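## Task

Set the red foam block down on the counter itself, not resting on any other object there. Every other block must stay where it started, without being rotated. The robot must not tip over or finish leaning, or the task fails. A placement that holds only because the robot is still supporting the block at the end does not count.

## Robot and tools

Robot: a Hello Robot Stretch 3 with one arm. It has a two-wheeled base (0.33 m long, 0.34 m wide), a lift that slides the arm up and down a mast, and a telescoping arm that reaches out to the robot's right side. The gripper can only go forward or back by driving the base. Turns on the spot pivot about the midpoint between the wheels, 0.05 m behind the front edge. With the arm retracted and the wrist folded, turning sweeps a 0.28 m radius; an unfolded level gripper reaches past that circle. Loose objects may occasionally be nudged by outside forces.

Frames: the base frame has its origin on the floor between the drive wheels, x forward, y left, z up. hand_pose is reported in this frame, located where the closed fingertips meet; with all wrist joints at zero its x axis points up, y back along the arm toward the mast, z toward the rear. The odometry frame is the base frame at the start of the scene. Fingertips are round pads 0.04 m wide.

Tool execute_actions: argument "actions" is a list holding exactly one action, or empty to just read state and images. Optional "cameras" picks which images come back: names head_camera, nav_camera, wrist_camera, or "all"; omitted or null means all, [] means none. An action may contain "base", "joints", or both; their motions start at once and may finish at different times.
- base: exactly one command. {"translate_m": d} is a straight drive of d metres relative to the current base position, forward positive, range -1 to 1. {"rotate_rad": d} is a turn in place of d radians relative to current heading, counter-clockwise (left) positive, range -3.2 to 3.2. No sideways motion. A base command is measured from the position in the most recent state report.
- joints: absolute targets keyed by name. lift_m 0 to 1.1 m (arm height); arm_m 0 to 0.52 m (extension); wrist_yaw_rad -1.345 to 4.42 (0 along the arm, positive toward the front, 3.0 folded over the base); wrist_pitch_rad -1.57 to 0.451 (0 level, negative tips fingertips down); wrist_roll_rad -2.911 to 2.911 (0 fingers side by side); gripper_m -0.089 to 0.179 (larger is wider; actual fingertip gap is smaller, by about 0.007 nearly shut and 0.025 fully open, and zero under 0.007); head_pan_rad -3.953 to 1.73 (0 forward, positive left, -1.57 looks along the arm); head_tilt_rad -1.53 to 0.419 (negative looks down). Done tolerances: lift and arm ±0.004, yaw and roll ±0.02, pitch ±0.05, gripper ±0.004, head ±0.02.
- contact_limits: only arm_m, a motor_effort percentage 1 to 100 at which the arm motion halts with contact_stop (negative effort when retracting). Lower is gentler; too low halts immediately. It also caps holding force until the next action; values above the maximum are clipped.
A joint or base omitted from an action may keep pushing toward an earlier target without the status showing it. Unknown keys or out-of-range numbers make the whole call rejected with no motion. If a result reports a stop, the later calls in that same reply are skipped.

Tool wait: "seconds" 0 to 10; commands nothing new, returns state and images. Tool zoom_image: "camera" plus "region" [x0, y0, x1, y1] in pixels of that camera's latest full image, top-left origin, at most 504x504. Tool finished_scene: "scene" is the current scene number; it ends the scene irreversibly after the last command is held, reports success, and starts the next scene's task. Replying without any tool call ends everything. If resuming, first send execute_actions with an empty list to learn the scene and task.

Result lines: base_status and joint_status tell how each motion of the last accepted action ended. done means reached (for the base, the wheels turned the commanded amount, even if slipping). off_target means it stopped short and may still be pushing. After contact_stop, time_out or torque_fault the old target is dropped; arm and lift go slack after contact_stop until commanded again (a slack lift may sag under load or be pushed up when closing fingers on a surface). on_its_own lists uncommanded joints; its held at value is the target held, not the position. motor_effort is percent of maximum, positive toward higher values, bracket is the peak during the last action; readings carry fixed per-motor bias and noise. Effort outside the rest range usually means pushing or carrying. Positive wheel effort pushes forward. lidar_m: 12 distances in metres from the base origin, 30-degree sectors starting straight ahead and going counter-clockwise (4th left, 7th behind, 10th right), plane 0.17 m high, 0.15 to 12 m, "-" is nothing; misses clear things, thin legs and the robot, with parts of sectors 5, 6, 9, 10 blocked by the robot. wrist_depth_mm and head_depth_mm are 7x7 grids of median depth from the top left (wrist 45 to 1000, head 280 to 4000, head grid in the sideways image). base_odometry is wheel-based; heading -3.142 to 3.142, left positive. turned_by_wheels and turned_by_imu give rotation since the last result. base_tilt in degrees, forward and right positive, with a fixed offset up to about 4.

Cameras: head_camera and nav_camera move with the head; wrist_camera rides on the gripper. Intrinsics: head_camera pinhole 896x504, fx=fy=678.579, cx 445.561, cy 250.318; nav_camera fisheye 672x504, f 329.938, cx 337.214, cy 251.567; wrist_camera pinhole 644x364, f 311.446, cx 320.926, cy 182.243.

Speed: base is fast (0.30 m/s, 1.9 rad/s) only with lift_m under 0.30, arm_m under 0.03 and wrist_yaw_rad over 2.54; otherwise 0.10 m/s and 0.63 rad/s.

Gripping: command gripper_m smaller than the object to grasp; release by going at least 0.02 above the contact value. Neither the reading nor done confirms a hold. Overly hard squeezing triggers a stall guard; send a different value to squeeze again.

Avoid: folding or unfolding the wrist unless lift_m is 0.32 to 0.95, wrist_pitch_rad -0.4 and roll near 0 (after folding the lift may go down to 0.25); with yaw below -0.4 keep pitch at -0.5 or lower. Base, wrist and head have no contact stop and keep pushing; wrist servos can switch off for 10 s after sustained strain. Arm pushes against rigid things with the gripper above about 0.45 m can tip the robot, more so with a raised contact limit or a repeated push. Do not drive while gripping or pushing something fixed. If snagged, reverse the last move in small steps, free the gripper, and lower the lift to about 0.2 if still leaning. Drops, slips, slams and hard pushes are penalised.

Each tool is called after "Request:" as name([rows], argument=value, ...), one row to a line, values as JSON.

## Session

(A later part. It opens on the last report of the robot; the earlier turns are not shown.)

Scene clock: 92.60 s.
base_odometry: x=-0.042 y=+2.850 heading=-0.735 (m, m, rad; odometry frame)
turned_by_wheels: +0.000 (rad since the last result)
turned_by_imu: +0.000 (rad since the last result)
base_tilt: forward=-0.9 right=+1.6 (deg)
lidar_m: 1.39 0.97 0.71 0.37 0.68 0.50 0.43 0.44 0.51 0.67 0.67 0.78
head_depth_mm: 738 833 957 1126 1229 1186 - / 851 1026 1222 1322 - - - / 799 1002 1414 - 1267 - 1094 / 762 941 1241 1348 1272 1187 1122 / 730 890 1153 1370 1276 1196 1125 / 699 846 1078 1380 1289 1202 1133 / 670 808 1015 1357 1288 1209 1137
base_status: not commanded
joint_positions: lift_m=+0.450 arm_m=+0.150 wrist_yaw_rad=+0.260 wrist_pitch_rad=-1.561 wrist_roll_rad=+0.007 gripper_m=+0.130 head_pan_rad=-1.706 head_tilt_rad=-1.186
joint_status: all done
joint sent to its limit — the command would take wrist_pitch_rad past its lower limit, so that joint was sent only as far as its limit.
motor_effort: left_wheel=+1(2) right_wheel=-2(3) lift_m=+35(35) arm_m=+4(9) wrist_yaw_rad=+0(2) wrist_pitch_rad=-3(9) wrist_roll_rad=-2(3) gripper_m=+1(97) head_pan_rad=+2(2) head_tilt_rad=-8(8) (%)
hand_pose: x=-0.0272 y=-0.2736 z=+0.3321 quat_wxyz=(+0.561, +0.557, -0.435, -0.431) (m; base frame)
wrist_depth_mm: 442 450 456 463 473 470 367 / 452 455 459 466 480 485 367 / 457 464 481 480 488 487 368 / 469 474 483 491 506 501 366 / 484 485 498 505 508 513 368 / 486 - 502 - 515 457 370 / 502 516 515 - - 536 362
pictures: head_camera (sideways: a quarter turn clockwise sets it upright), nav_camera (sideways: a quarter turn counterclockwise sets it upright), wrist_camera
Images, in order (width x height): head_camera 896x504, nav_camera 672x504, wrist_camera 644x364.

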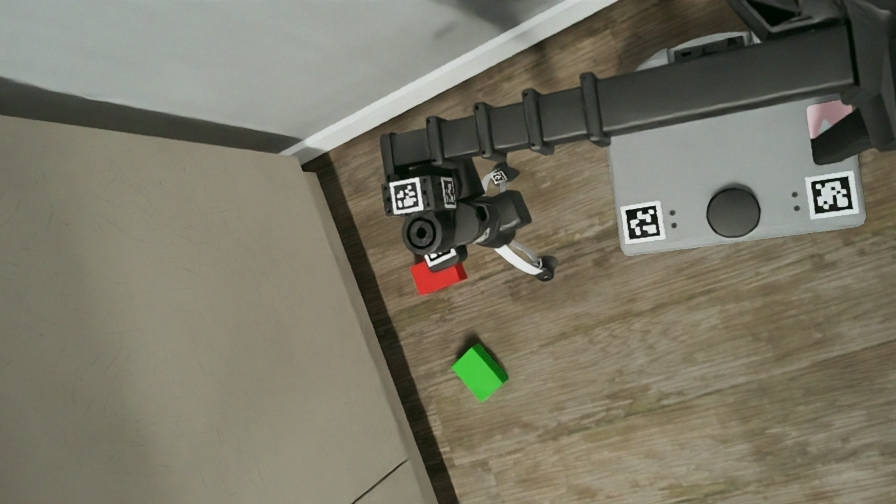

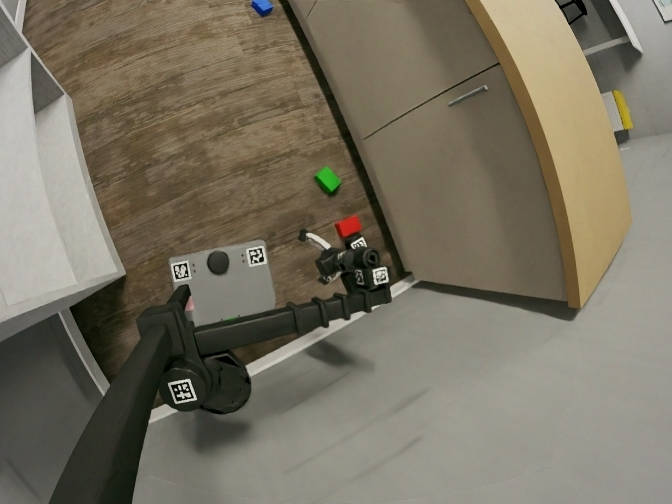

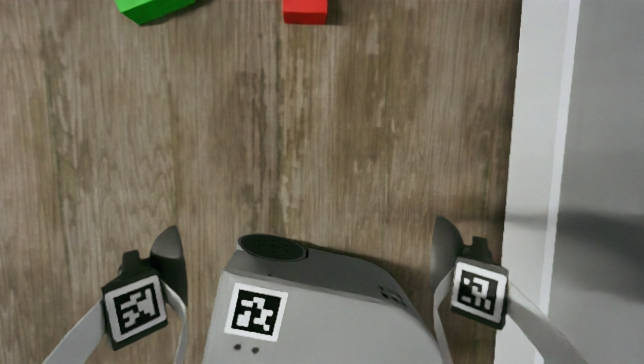

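Request:
execute_actions([
  {"base": {"translate_m": 0.06}, "joints": {"arm_m": 0.39, "lift_m": 0.30, "wrist_pitch_rad": -1.5}},
], cameras=["head_camera","wrist_camera"])

Scene clock: 103.97 s.
base_odometry: x=+0.003 y=+2.810 heading=-0.735 (m, m, rad; odometry frame)
turned_by_wheels: +0.000 (rad since the last result)
turned_by_imu: +0.000 (rad since the last result)
base_tilt: forward=-0.9 right=+1.5 (deg)
lidar_m: 1.36 0.92 0.73 0.37 0.69 0.56 0.49 0.49 0.58 0.65 0.65 0.77
head_depth_mm: 840 945 1085 1248 1247 1187 - / 821 1065 1355 1343 1264 - - / 779 976 1291 1340 1273 - - / 745 921 1100 1336 1268 1187 1121 / 712 873 1125 1365 1272 1193 1128 / 682 826 1053 1364 1283 1199 1130 / 656 789 1002 1352 1293 1214 1139
base_status: done
joint_positions: lift_m=+0.300 arm_m=+0.390 wrist_yaw_rad=+0.260 wrist_pitch_rad=-1.500 wrist_roll_rad=+0.007 gripper_m=+0.130 head_pan_rad=-1.706 head_tilt_rad=-1.186
joint_status: all done
motor_effort: left_wheel=+2(6) right_wheel=-3(4) lift_m=+29(30) arm_m=+4(6) wrist_yaw_rad=+1(1) wrist_pitch_rad=+0(2) wrist_roll_rad=-2(2) gripper_m=+1(1) head_pan_rad=+2(2) head_tilt_rad=-8(8) (%)
hand_pose: x=-0.0232 y=-0.5288 z=+0.1815 quat_wxyz=(+0.574, +0.544, -0.452, -0.413) (m; base frame)
wrist_depth_mm: 315 320 325 328 335 337 339 / 320 324 330 336 339 344 348 / 323 328 330 338 345 347 349 / 325 316 335 296 346 352 355 / 290 337 341 300 350 356 355 / 335 - 344 349 352 360 357 / 338 343 349 354 360 370 349
pictures: head_camera (sideways: a quarter turn clockwise sets it upright), wrist_camera
Images, in order (width x height): head_camera 896x504, wrist_camera 644x364.

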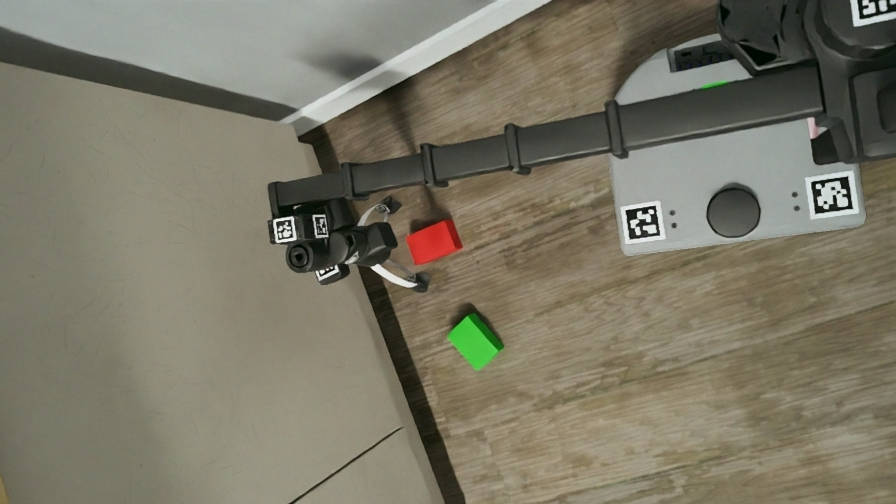

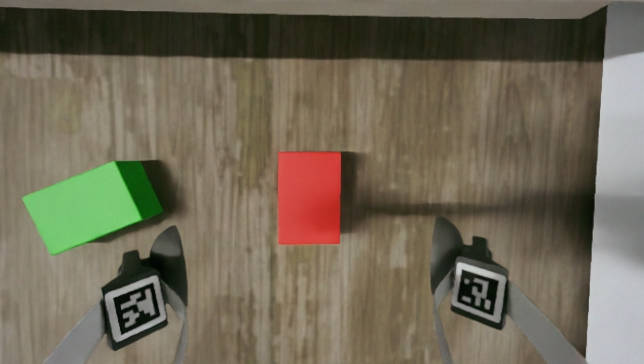

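Request:
execute_actions([
  {"joints": {"arm_m": 0.398, "lift_m": 0.152}},
], cameras=["head_camera","wrist_camera"])

Scene clock: 112.13 s.
base_odometry: x=+0.003 y=+2.810 heading=-0.735 (m, m, rad; odometry frame)
turned_by_wheels: +0.000 (rad since the last result)
turned_by_imu: -0.001 (rad since the last result)
base_tilt: forward=-1.0 right=+1.5 (deg)
lidar_m: 1.37 0.92 0.73 0.37 0.69 0.56 0.49 0.49 0.58 0.65 0.65 0.77
head_depth_mm: 836 948 1087 1246 1249 1185 - / 820 1065 1351 1341 1263 - - / 781 975 1272 1350 1275 - - / 744 923 1157 1334 1270 1196 1121 / 713 872 1127 1367 1281 1199 1127 / 682 827 1056 1367 1283 1204 1134 / 656 788 1002 1352 1292 1210 1138
base_status: not commanded
joint_positions: lift_m=+0.152 arm_m=+0.398 wrist_yaw_rad=+0.260 wrist_pitch_rad=-1.500 wrist_roll_rad=+0.007 gripper_m=+0.130 head_pan_rad=-1.706 head_tilt_rad=-1.186
joint_status: all done
motor_effort: left_wheel=+1(2) right_wheel=-3(3) lift_m=+29(33) arm_m=+4(1) wrist_yaw_rad=+1(0) wrist_pitch_rad=+0(0) wrist_roll_rad=-2(2) gripper_m=+0(0) head_pan_rad=+2(2) head_tilt_rad=-8(8) (%)
hand_pose: x=-0.0232 y=-0.5368 z=+0.0335 quat_wxyz=(+0.574, +0.544, -0.452, -0.413) (m; base frame)
wrist_depth_mm: 179 182 185 187 190 192 196 / 182 184 186 189 192 195 198 / 184 186 188 192 194 198 200 / 186 189 189 150 198 200 203 / 188 190 192 150 199 203 205 / 190 - 195 153 201 206 208 / 192 195 197 156 204 207 212
pictures: head_camera (sideways: a quarter turn clockwise sets it upright), wrist_camera
Images, in order (width x height): head_camera 896x504, wrist_camera 644x364.

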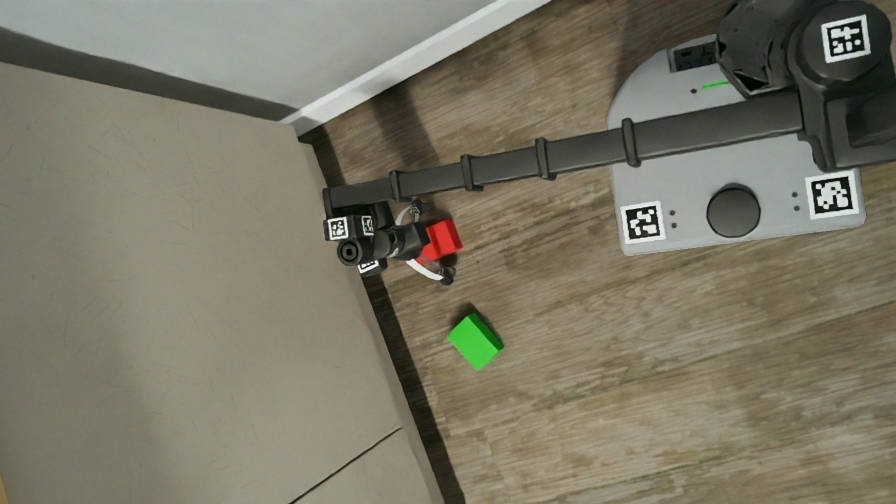

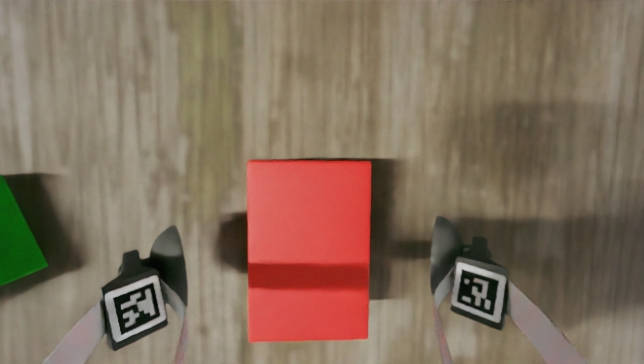

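Request:
execute_actions([
  {"joints": {"lift_m": 0.139, "gripper_m": 0.1}},
], cameras=["wrist_camera"])

Request:
execute_actions([
  {"joints": {"gripper_m": 0.02}},
], cameras=["head_camera","wrist_camera"])

Scene clock: 119.30 s.
base_odometry: x=+0.003 y=+2.810 heading=-0.735 (m, m, rad; odometry frame)
turned_by_wheels: +0.000 (rad since the last result)
turned_by_imu: -0.001 (rad since the last result)
base_tilt: forward=-0.9 right=+1.5 (deg)
lidar_m: 1.37 0.92 0.73 0.37 0.69 0.56 0.49 0.49 0.58 0.65 0.65 0.77
head_depth_mm: 840 947 1091 1248 1248 1191 - / 821 1067 1353 1346 1266 - - / 780 975 1268 1348 1268 - - / 747 924 1167 1339 1269 1192 1121 / 713 873 1123 1368 1277 1196 1130 / 682 827 1053 1371 1281 1201 1131 / 654 788 998 1353 1289 1213 1137
base_status: not commanded
joint_positions: lift_m=+0.139 arm_m=+0.398 wrist_yaw_rad=+0.260 wrist_pitch_rad=-1.500 wrist_roll_rad=+0.007 gripper_m=+0.100 head_pan_rad=-1.706 head_tilt_rad=-1.186
joint_status: all done
motor_effort: left_wheel=+2(1) right_wheel=-2(3) lift_m=+29(28) arm_m=+4(3) wrist_yaw_rad=+0(1) wrist_pitch_rad=+0(0) wrist_roll_rad=-2(2) gripper_m=+0(97) head_pan_rad=+2(2) head_tilt_rad=-9(9) (%)
hand_pose: x=-0.0232 y=-0.5368 z=+0.0205 quat_wxyz=(+0.574, +0.544, -0.452, -0.413) (m; base frame)
wrist_depth_mm: 167 170 172 174 177 181 183 / 170 171 175 176 180 182 185 / 171 174 177 178 182 184 187 / 173 175 176 136 183 187 189 / 175 178 137 138 185 189 192 / 177 179 138 139 187 192 194 / 180 182 184 141 191 194 196
pictures: wrist_camera
Images, in order (width x height): wrist_camera 644x364.

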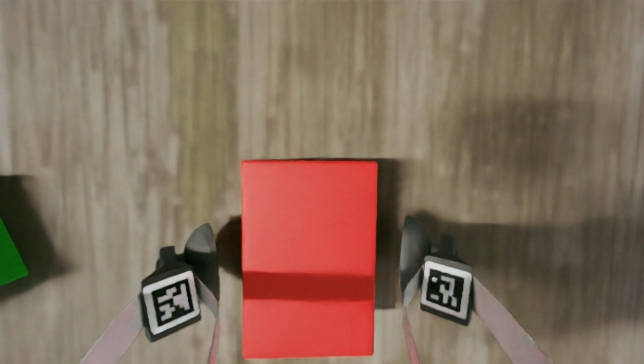

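Scene clock: 120.60 s.
base_odometry: x=+0.003 y=+2.810 heading=-0.735 (m, m, rad; odometry frame)
turned_by_wheels: +0.000 (rad since the last result)
turned_by_imu: +0.000 (rad since the last result)
base_tilt: forward=-1.1 right=+1.6 (deg)
lidar_m: 1.36 0.92 0.74 0.37 0.70 0.57 0.49 0.49 0.58 0.65 0.65 0.77
head_depth_mm: 840 947 1087 1250 1252 1191 - / 821 1070 1347 1345 1268 - - / 778 979 1265 1355 1263 - - / 746 923 1165 1335 1268 1190 1116 / 713 874 1127 1362 1277 1198 1127 / 684 827 1052 1366 1286 1202 1134 / 656 788 1000 1349 1290 1206 1139
base_status: not commanded
joint_positions: lift_m=+0.139 arm_m=+0.398 wrist_yaw_rad=+0.260 wrist_pitch_rad=-1.500 wrist_roll_rad=+0.007 gripper_m=+0.021 head_pan_rad=-1.706 head_tilt_rad=-1.186
joint_status: all done
motor_effort: left_wheel=+1(1) right_wheel=-2(3) lift_m=+29(29) arm_m=+4(4) wrist_yaw_rad=+0(1) wrist_pitch_rad=+0(0) wrist_roll_rad=-2(2) gripper_m=-20(99) head_pan_rad=+2(3) head_tilt_rad=-9(9) (%)
hand_pose: x=-0.0232 y=-0.5368 z=+0.0205 quat_wxyz=(+0.574, +0.544, -0.452, -0.413) (m; base frame)
wrist_depth_mm: 168 169 172 175 177 180 182 / 169 171 174 176 179 182 184 / 171 173 176 179 181 184 187 / 173 176 177 132 184 186 188 / 175 178 133 133 185 188 191 / 177 179 134 135 - 191 194 / 180 180 183 137 191 195 197
pictures: head_camera (sideways: a quarter turn clockwise sets it upright), wrist_camera
Images, in order (width x height): head_camera 896x504, wrist_camera 644x364.

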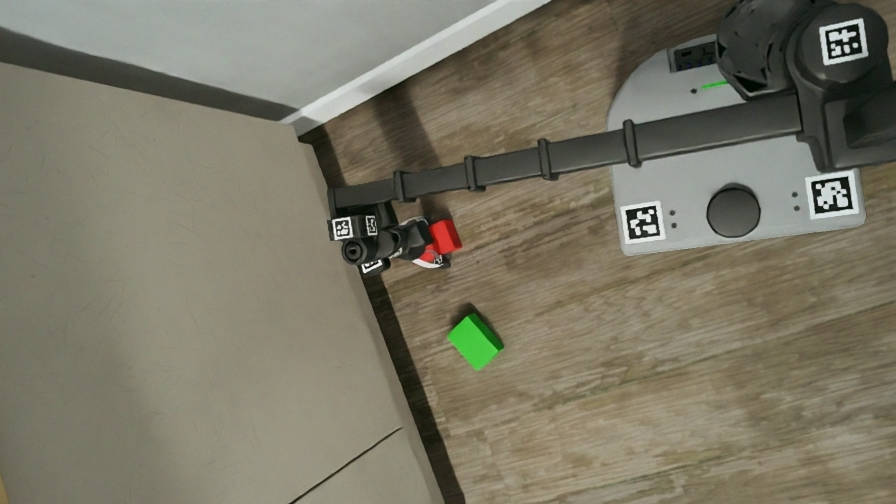

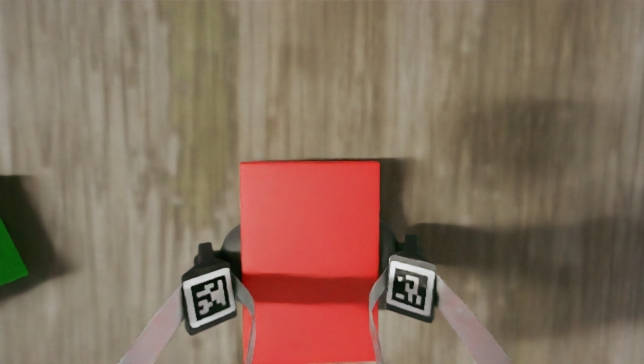

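Request:
execute_actions([
  {"joints": {"lift_m": 0.26, "arm_m": 0.3}},
], cameras=["wrist_camera"])

Request:
execute_actions([
  {"base": {"translate_m": 0.65}, "joints": {"lift_m": 1.09, "arm_m": 0.12, "head_tilt_rad": -0.8, "head_pan_rad": -1.4}},
])

Scene clock: 132.90 s.
base_odometry: x=+0.003 y=+2.810 heading=-0.735 (m, m, rad; odometry frame)
turned_by_wheels: +0.000 (rad since the last result)
turned_by_imu: -0.001 (rad since the last result)
base_tilt: forward=-0.8 right=+1.5 (deg)
lidar_m: 1.37 0.92 0.73 0.37 0.69 0.56 0.49 0.49 0.58 0.39 0.65 0.77
head_depth_mm: 839 947 1087 1246 1254 1192 - / 819 1069 1352 1349 1271 - - / 782 978 1267 1341 1265 - - / 744 923 1190 1331 1278 1188 1125 / 713 871 1128 1364 1277 1194 1129 / 681 828 1057 1365 1284 1206 1133 / 655 789 1000 1353 1286 1202 1141
base_status: not commanded
joint_positions: lift_m=+0.260 arm_m=+0.300 wrist_yaw_rad=+0.260 wrist_pitch_rad=-1.500 wrist_roll_rad=+0.006 gripper_m=+0.021 head_pan_rad=-1.706 head_tilt_rad=-1.186
joint_status: all done
motor_effort: left_wheel=+1(1) right_wheel=-3(2) lift_m=+36(36) arm_m=-4(2) wrist_yaw_rad=-1(2) wrist_pitch_rad=+0(0) wrist_roll_rad=-2(2) gripper_m=-20(20) head_pan_rad=+2(2) head_tilt_rad=-8(8) (%)
hand_pose: x=-0.0231 y=-0.4397 z=+0.1413 quat_wxyz=(+0.574, +0.544, -0.452, -0.413) (m; base frame)
wrist_depth_mm: 279 284 287 291 296 299 301 / 240 283 291 294 298 301 308 / 243 283 292 298 300 306 313 / 289 293 297 132 305 312 315 / 291 296 133 133 309 314 317 / 293 302 134 135 - 318 322 / 298 301 307 137 317 324 328
pictures: wrist_camera
Images, in order (width x height): wrist_camera 644x364.

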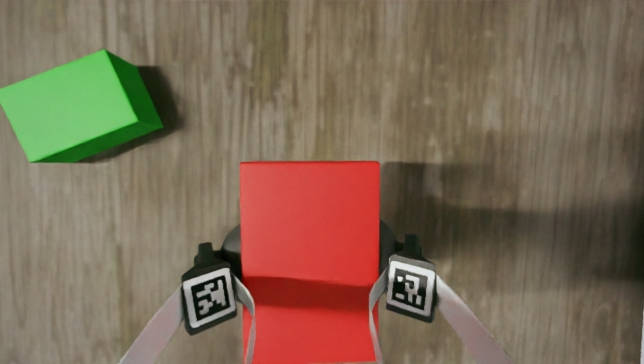

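Scene clock: 141.27 s.
base_odometry: x=+0.485 y=+2.374 heading=-0.735 (m, m, rad; odometry frame)
turned_by_wheels: +0.000 (rad since the last result)
turned_by_imu: +0.002 (rad since the last result)
base_tilt: forward=-1.2 right=+1.6 (deg)
lidar_m: 2.64 1.64 0.97 0.58 0.80 0.77 1.13 0.96 0.57 0.50 0.50 0.59
head_depth_mm: 973 - - 684 334 1212 1143 / 3115 - 632 376 336 1220 1145 / 3388 776 616 656 875 1130 1149 / 3404 785 621 669 837 1116 1156 / 3319 792 625 663 829 1099 1161 / 3392 800 632 659 820 1088 1164 / 3403 810 636 653 811 1069 1151
base_status: done
joint_positions: lift_m=+1.090 arm_m=+0.120 wrist_yaw_rad=+0.260 wrist_pitch_rad=-1.499 wrist_roll_rad=+0.006 gripper_m=+0.021 head_pan_rad=-1.407 head_tilt_rad=-0.804
joint_status: all done
motor_effort: left_wheel=+1(6) right_wheel=-2(2) lift_m=+36(36) arm_m=-4(3) wrist_yaw_rad=+0(1) wrist_pitch_rad=+0(0) wrist_roll_rad=-2(2) gripper_m=-19(19) head_pan_rad=+3(20) head_tilt_rad=+2(32) (%)
hand_pose: x=-0.0231 y=-0.2598 z=+0.9713 quat_wxyz=(+0.574, +0.544, -0.452, -0.413) (m; base frame)
wrist_depth_mm: 471 472 470 468 472 470 472 / 774 747 766 763 766 760 779 / - - - - - - - / - - - 132 - - - / - - 133 134 - - - / - - 134 135 - - - / - - - 137 - - -
pictures: head_camera (sideways: a quarter turn clockwise sets it upright), nav_camera (sideways: a quarter turn counterclockwise sets it upright), wrist_camera
Images, in order (width x height): head_camera 896x504, nav_camera 672x504, wrist_camera 644x364.

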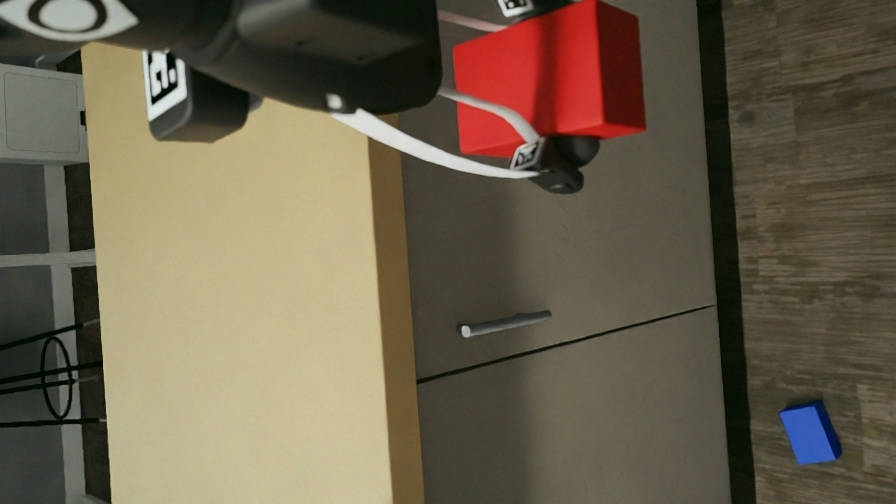

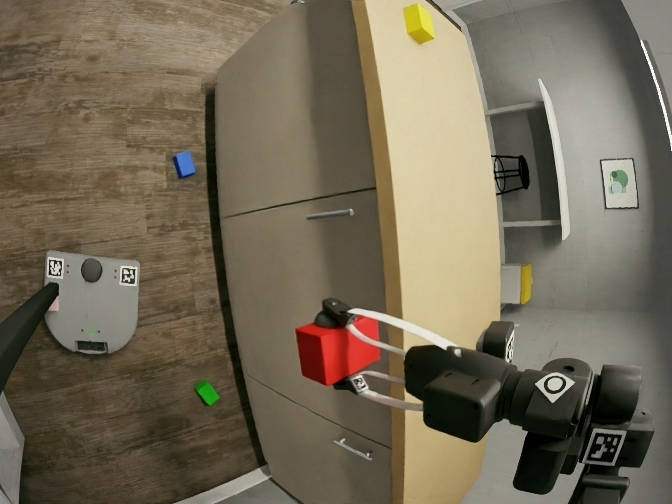

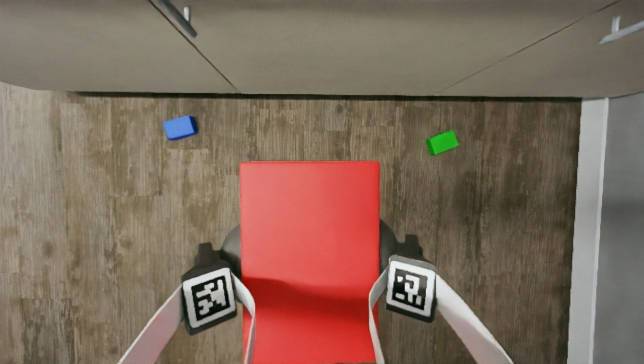

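Request:
execute_actions([
  {"joints": {"lift_m": 1.098, "arm_m": 0.515, "head_tilt_rad": -0.5, "head_pan_rad": -1.5}},
], cameras=["head_camera","wrist_camera"])

Scene clock: 148.50 s.
base_odometry: x=+0.485 y=+2.374 heading=-0.735 (m, m, rad; odometry frame)
turned_by_wheels: +0.000 (rad since the last result)
turned_by_imu: -0.001 (rad since the last result)
base_tilt: forward=-1.2 right=+1.7 (deg)
lidar_m: 2.65 1.63 0.97 0.58 0.80 0.77 1.13 0.96 0.57 0.50 0.50 0.59
head_depth_mm: - 2571 1100 756 618 712 831 / - - 1045 697 622 698 812 / 3387 3716 1064 705 604 685 795 / 3377 3674 3622 774 607 671 776 / 3313 3631 3536 781 589 658 759 / 3313 3572 3655 786 593 640 743 / 3309 3500 3714 794 597 634 728
base_status: not commanded
joint_positions: lift_m=+1.097 arm_m=+0.515 wrist_yaw_rad=+0.259 wrist_pitch_rad=-1.499 wrist_roll_rad=+0.006 gripper_m=+0.021 head_pan_rad=-1.493 head_tilt_rad=-0.507
joint_status: all done
motor_effort: left_wheel=+1(1) right_wheel=-3(2) lift_m=+36(36) arm_m=+3(5) wrist_yaw_rad=+1(0) wrist_pitch_rad=+0(0) wrist_roll_rad=-2(2) gripper_m=-19(20) head_pan_rad=-3(11) head_tilt_rad=+4(30) (%)
hand_pose: x=-0.0231 y=-0.6541 z=+0.9786 quat_wxyz=(+0.574, +0.543, -0.452, -0.413) (m; base frame)
wrist_depth_mm: 212 213 217 221 223 227 230 / 214 217 220 222 227 229 233 / 216 220 221 226 228 232 236 / 219 222 223 132 234 235 240 / 220 225 133 134 234 239 242 / 224 228 133 135 - 241 246 / 226 229 232 137 239 246 249
pictures: head_camera (sideways: a quarter turn clockwise sets it upright), wrist_camera
Images, in order (width x height): head_camera 896x504, wrist_camera 644x364.

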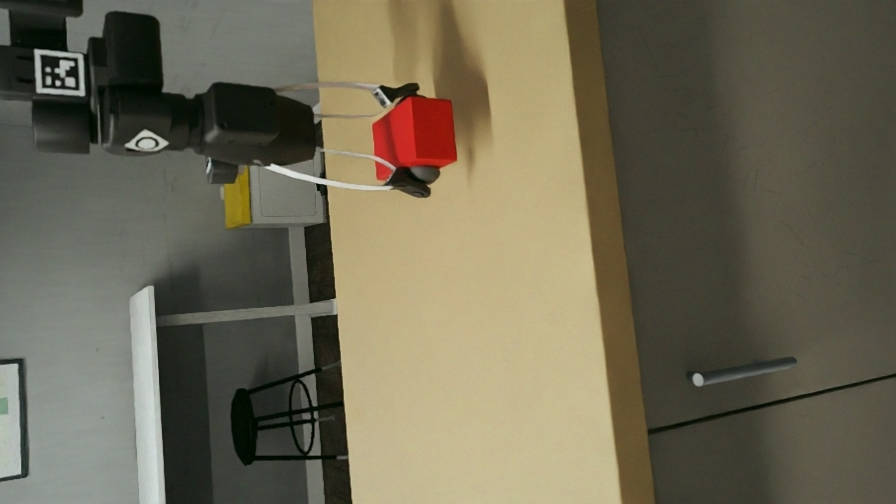

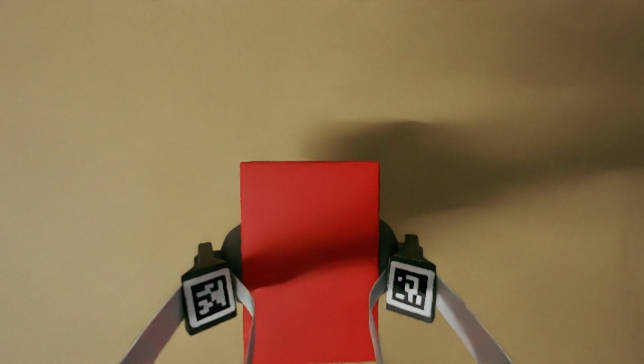

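Request:
execute_actions([
  {"joints": {"lift_m": 1.049}},
], cameras=["head_camera"])

Request:
execute_actions([
  {"joints": {"gripper_m": 0.115}},
], cameras=["head_camera","wrist_camera"])

Scene clock: 152.20 s.
base_odometry: x=+0.485 y=+2.374 heading=-0.735 (m, m, rad; odometry frame)
turned_by_wheels: +0.000 (rad since the last result)
turned_by_imu: +0.000 (rad since the last result)
base_tilt: forward=-0.9 right=+1.5 (deg)
lidar_m: 2.65 1.63 0.97 0.58 0.80 0.77 1.13 0.96 0.57 0.50 0.50 0.59
head_depth_mm: 2459 2513 1101 757 618 713 830 / 3212 - 982 698 623 698 814 / 3417 3659 1058 725 603 684 795 / 3421 3668 3689 774 607 671 777 / 3333 3635 3553 779 591 658 759 / 3308 3579 3615 785 594 641 742 / 3238 3567 3681 794 596 634 727
base_status: not commanded
joint_positions: lift_m=+1.049 arm_m=+0.515 wrist_yaw_rad=+0.259 wrist_pitch_rad=-1.499 wrist_roll_rad=+0.006 gripper_m=+0.021 head_pan_rad=-1.493 head_tilt_rad=-0.507
joint_status: all done
motor_effort: left_wheel=+1(1) right_wheel=-2(2) lift_m=+30(33) arm_m=+4(4) wrist_yaw_rad=+1(1) wrist_pitch_rad=+0(0) wrist_roll_rad=-2(2) gripper_m=-19(20) head_pan_rad=-3(3) head_tilt_rad=+4(4) (%)
hand_pose: x=-0.0231 y=-0.6541 z=+0.9305 quat_wxyz=(+0.574, +0.543, -0.452, -0.413) (m; base frame)
wrist_depth_mm: 167 169 171 175 177 179 183 / 169 171 173 176 178 182 184 / 171 173 176 178 181 185 187 / 173 175 177 132 183 186 190 / 174 177 133 133 185 188 191 / 177 180 133 135 - 191 194 / 179 181 184 137 191 194 196
pictures: head_camera (sideways: a quarter turn clockwise sets it upright)
Images, in order (width x height): head_camera 896x504.

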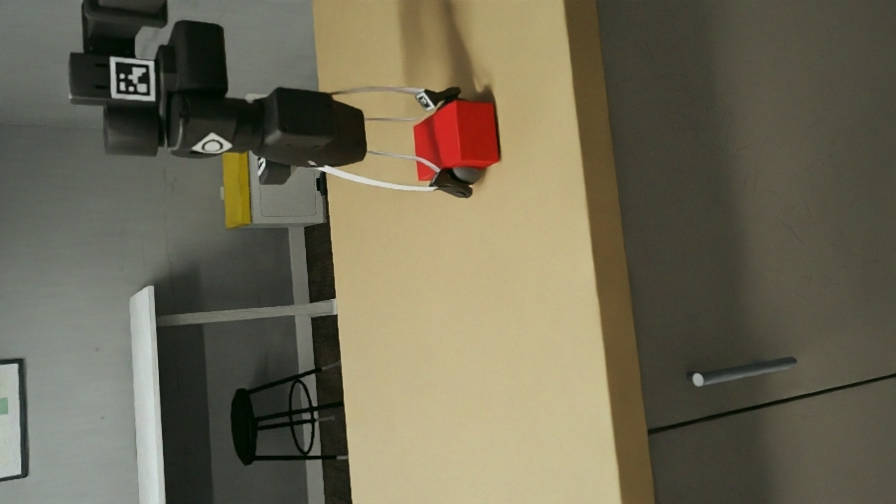

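Scene clock: 153.63 s.
base_odometry: x=+0.485 y=+2.374 heading=-0.735 (m, m, rad; odometry frame)
turned_by_wheels: +0.000 (rad since the last result)
turned_by_imu: +0.000 (rad since the last result)
base_tilt: forward=-1.1 right=+1.5 (deg)
lidar_m: 2.65 1.63 0.97 0.58 0.80 0.77 1.13 0.96 0.57 0.50 0.50 0.59
head_depth_mm: 2452 2505 1098 758 620 713 832 / 3215 - 1041 697 622 698 813 / 3415 3654 3512 711 604 684 796 / 3378 3682 3596 774 607 671 777 / 3371 3592 3571 779 590 658 760 / 3304 3584 3616 786 594 641 741 / 3286 3539 3715 794 596 634 727
base_status: not commanded
joint_positions: lift_m=+1.049 arm_m=+0.515 wrist_yaw_rad=+0.259 wrist_pitch_rad=-1.499 wrist_roll_rad=+0.006 gripper_m=+0.115 head_pan_rad=-1.493 head_tilt_rad=-0.507
joint_status: all done
motor_effort: left_wheel=+1(1) right_wheel=-2(2) lift_m=+29(30) arm_m=+4(4) wrist_yaw_rad=+1(2) wrist_pitch_rad=+0(0) wrist_roll_rad=-2(2) gripper_m=+0(97) head_pan_rad=-3(3) head_tilt_rad=+4(4) (%)
hand_pose: x=-0.0231 y=-0.6541 z=+0.9305 quat_wxyz=(+0.574, +0.543, -0.452, -0.413) (m; base frame)
wrist_depth_mm: 167 169 171 175 177 180 182 / 170 171 173 176 179 182 184 / 171 173 175 178 181 184 187 / 173 175 177 135 183 186 190 / 175 176 179 137 185 189 192 / 178 178 182 139 186 192 194 / 179 182 184 141 189 194 196
pictures: head_camera (sideways: a quarter turn clockwise sets it upright), wrist_camera
Images, in order (width x height): head_camera 896x504, wrist_camera 644x364.

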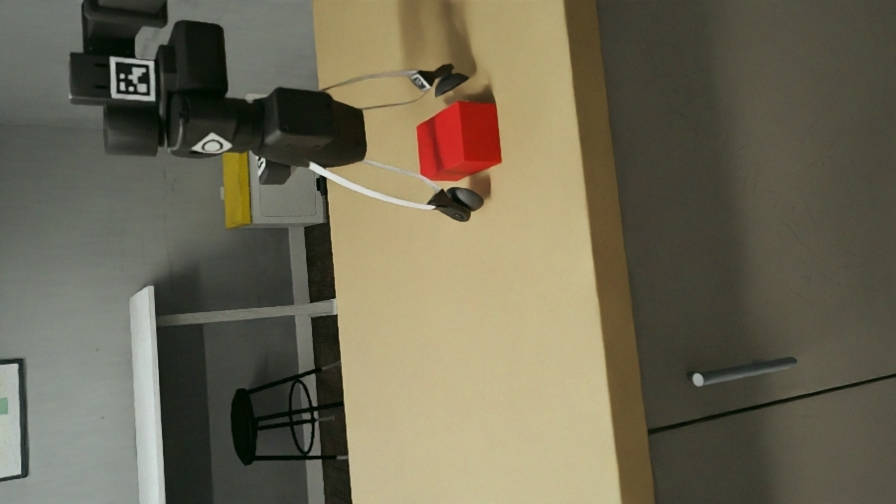

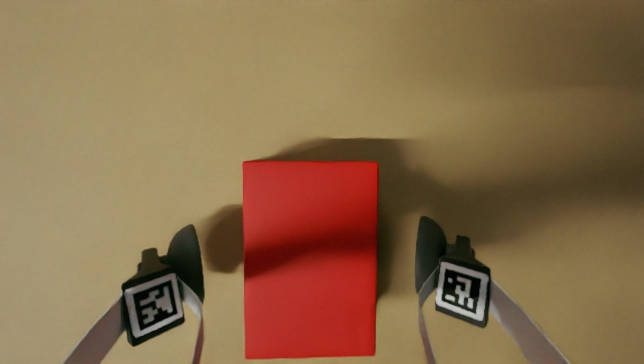

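Request:
execute_actions([
  {"joints": {"lift_m": 1.098, "head_tilt_rad": -0.9}},
])

Scene clock: 157.77 s.
base_odometry: x=+0.485 y=+2.374 heading=-0.735 (m, m, rad; odometry frame)
turned_by_wheels: +0.000 (rad since the last result)
turned_by_imu: -0.001 (rad since the last result)
base_tilt: forward=-0.8 right=+1.7 (deg)
lidar_m: 2.65 1.63 0.97 0.58 0.80 0.77 1.13 0.96 0.57 0.50 0.50 0.59
head_depth_mm: 808 649 639 802 1074 1239 1117 / 819 623 596 780 1041 1254 1132 / 839 633 592 763 1006 1254 1139 / 837 667 590 745 973 1255 1131 / 845 672 587 723 943 1240 1133 / 855 679 581 706 917 1230 1142 / 864 685 580 693 889 1241 1148
base_status: not commanded
joint_positions: lift_m=+1.097 arm_m=+0.515 wrist_yaw_rad=+0.259 wrist_pitch_rad=-1.499 wrist_roll_rad=+0.006 gripper_m=+0.115 head_pan_rad=-1.493 head_tilt_rad=-0.888
joint_status: all done
motor_effort: left_wheel=+1(1) right_wheel=-2(2) lift_m=+35(36) arm_m=+4(4) wrist_yaw_rad=+0(2) wrist_pitch_rad=+0(0) wrist_roll_rad=-2(2) gripper_m=+1(1) head_pan_rad=-4(3) head_tilt_rad=-7(36) (%)
hand_pose: x=-0.0231 y=-0.6541 z=+0.9786 quat_wxyz=(+0.574, +0.543, -0.452, -0.413) (m; base frame)
wrist_depth_mm: 213 214 218 220 225 227 230 / 214 216 221 224 227 231 233 / 216 218 223 227 229 233 236 / 219 222 225 185 232 236 239 / 221 224 227 186 234 238 242 / 224 226 229 189 237 242 246 / 228 230 233 237 240 244 250
pictures: head_camera (sideways: a quarter turn clockwise sets it upright), nav_camera (sideways: a quarter turn counterclockwise sets it upright), wrist_camera
Images, in order (width x height): head_camera 896x504, nav_camera 672x504, wrist_camera 644x364.

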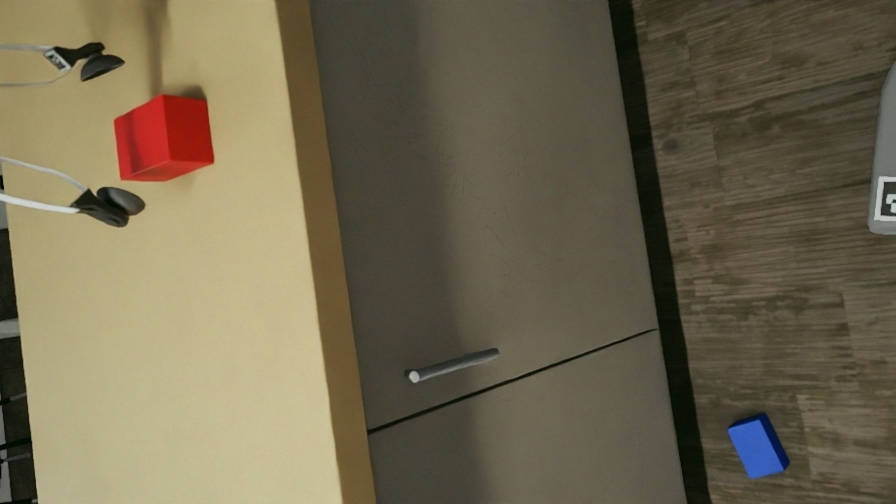

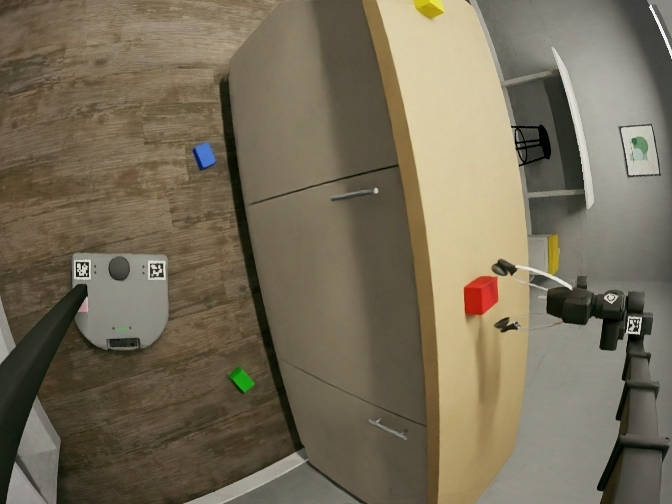

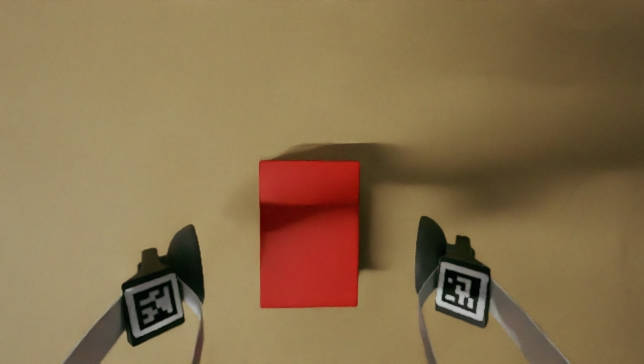

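Request:
finished_scene(scene=1)

The scene is finished: the task was done.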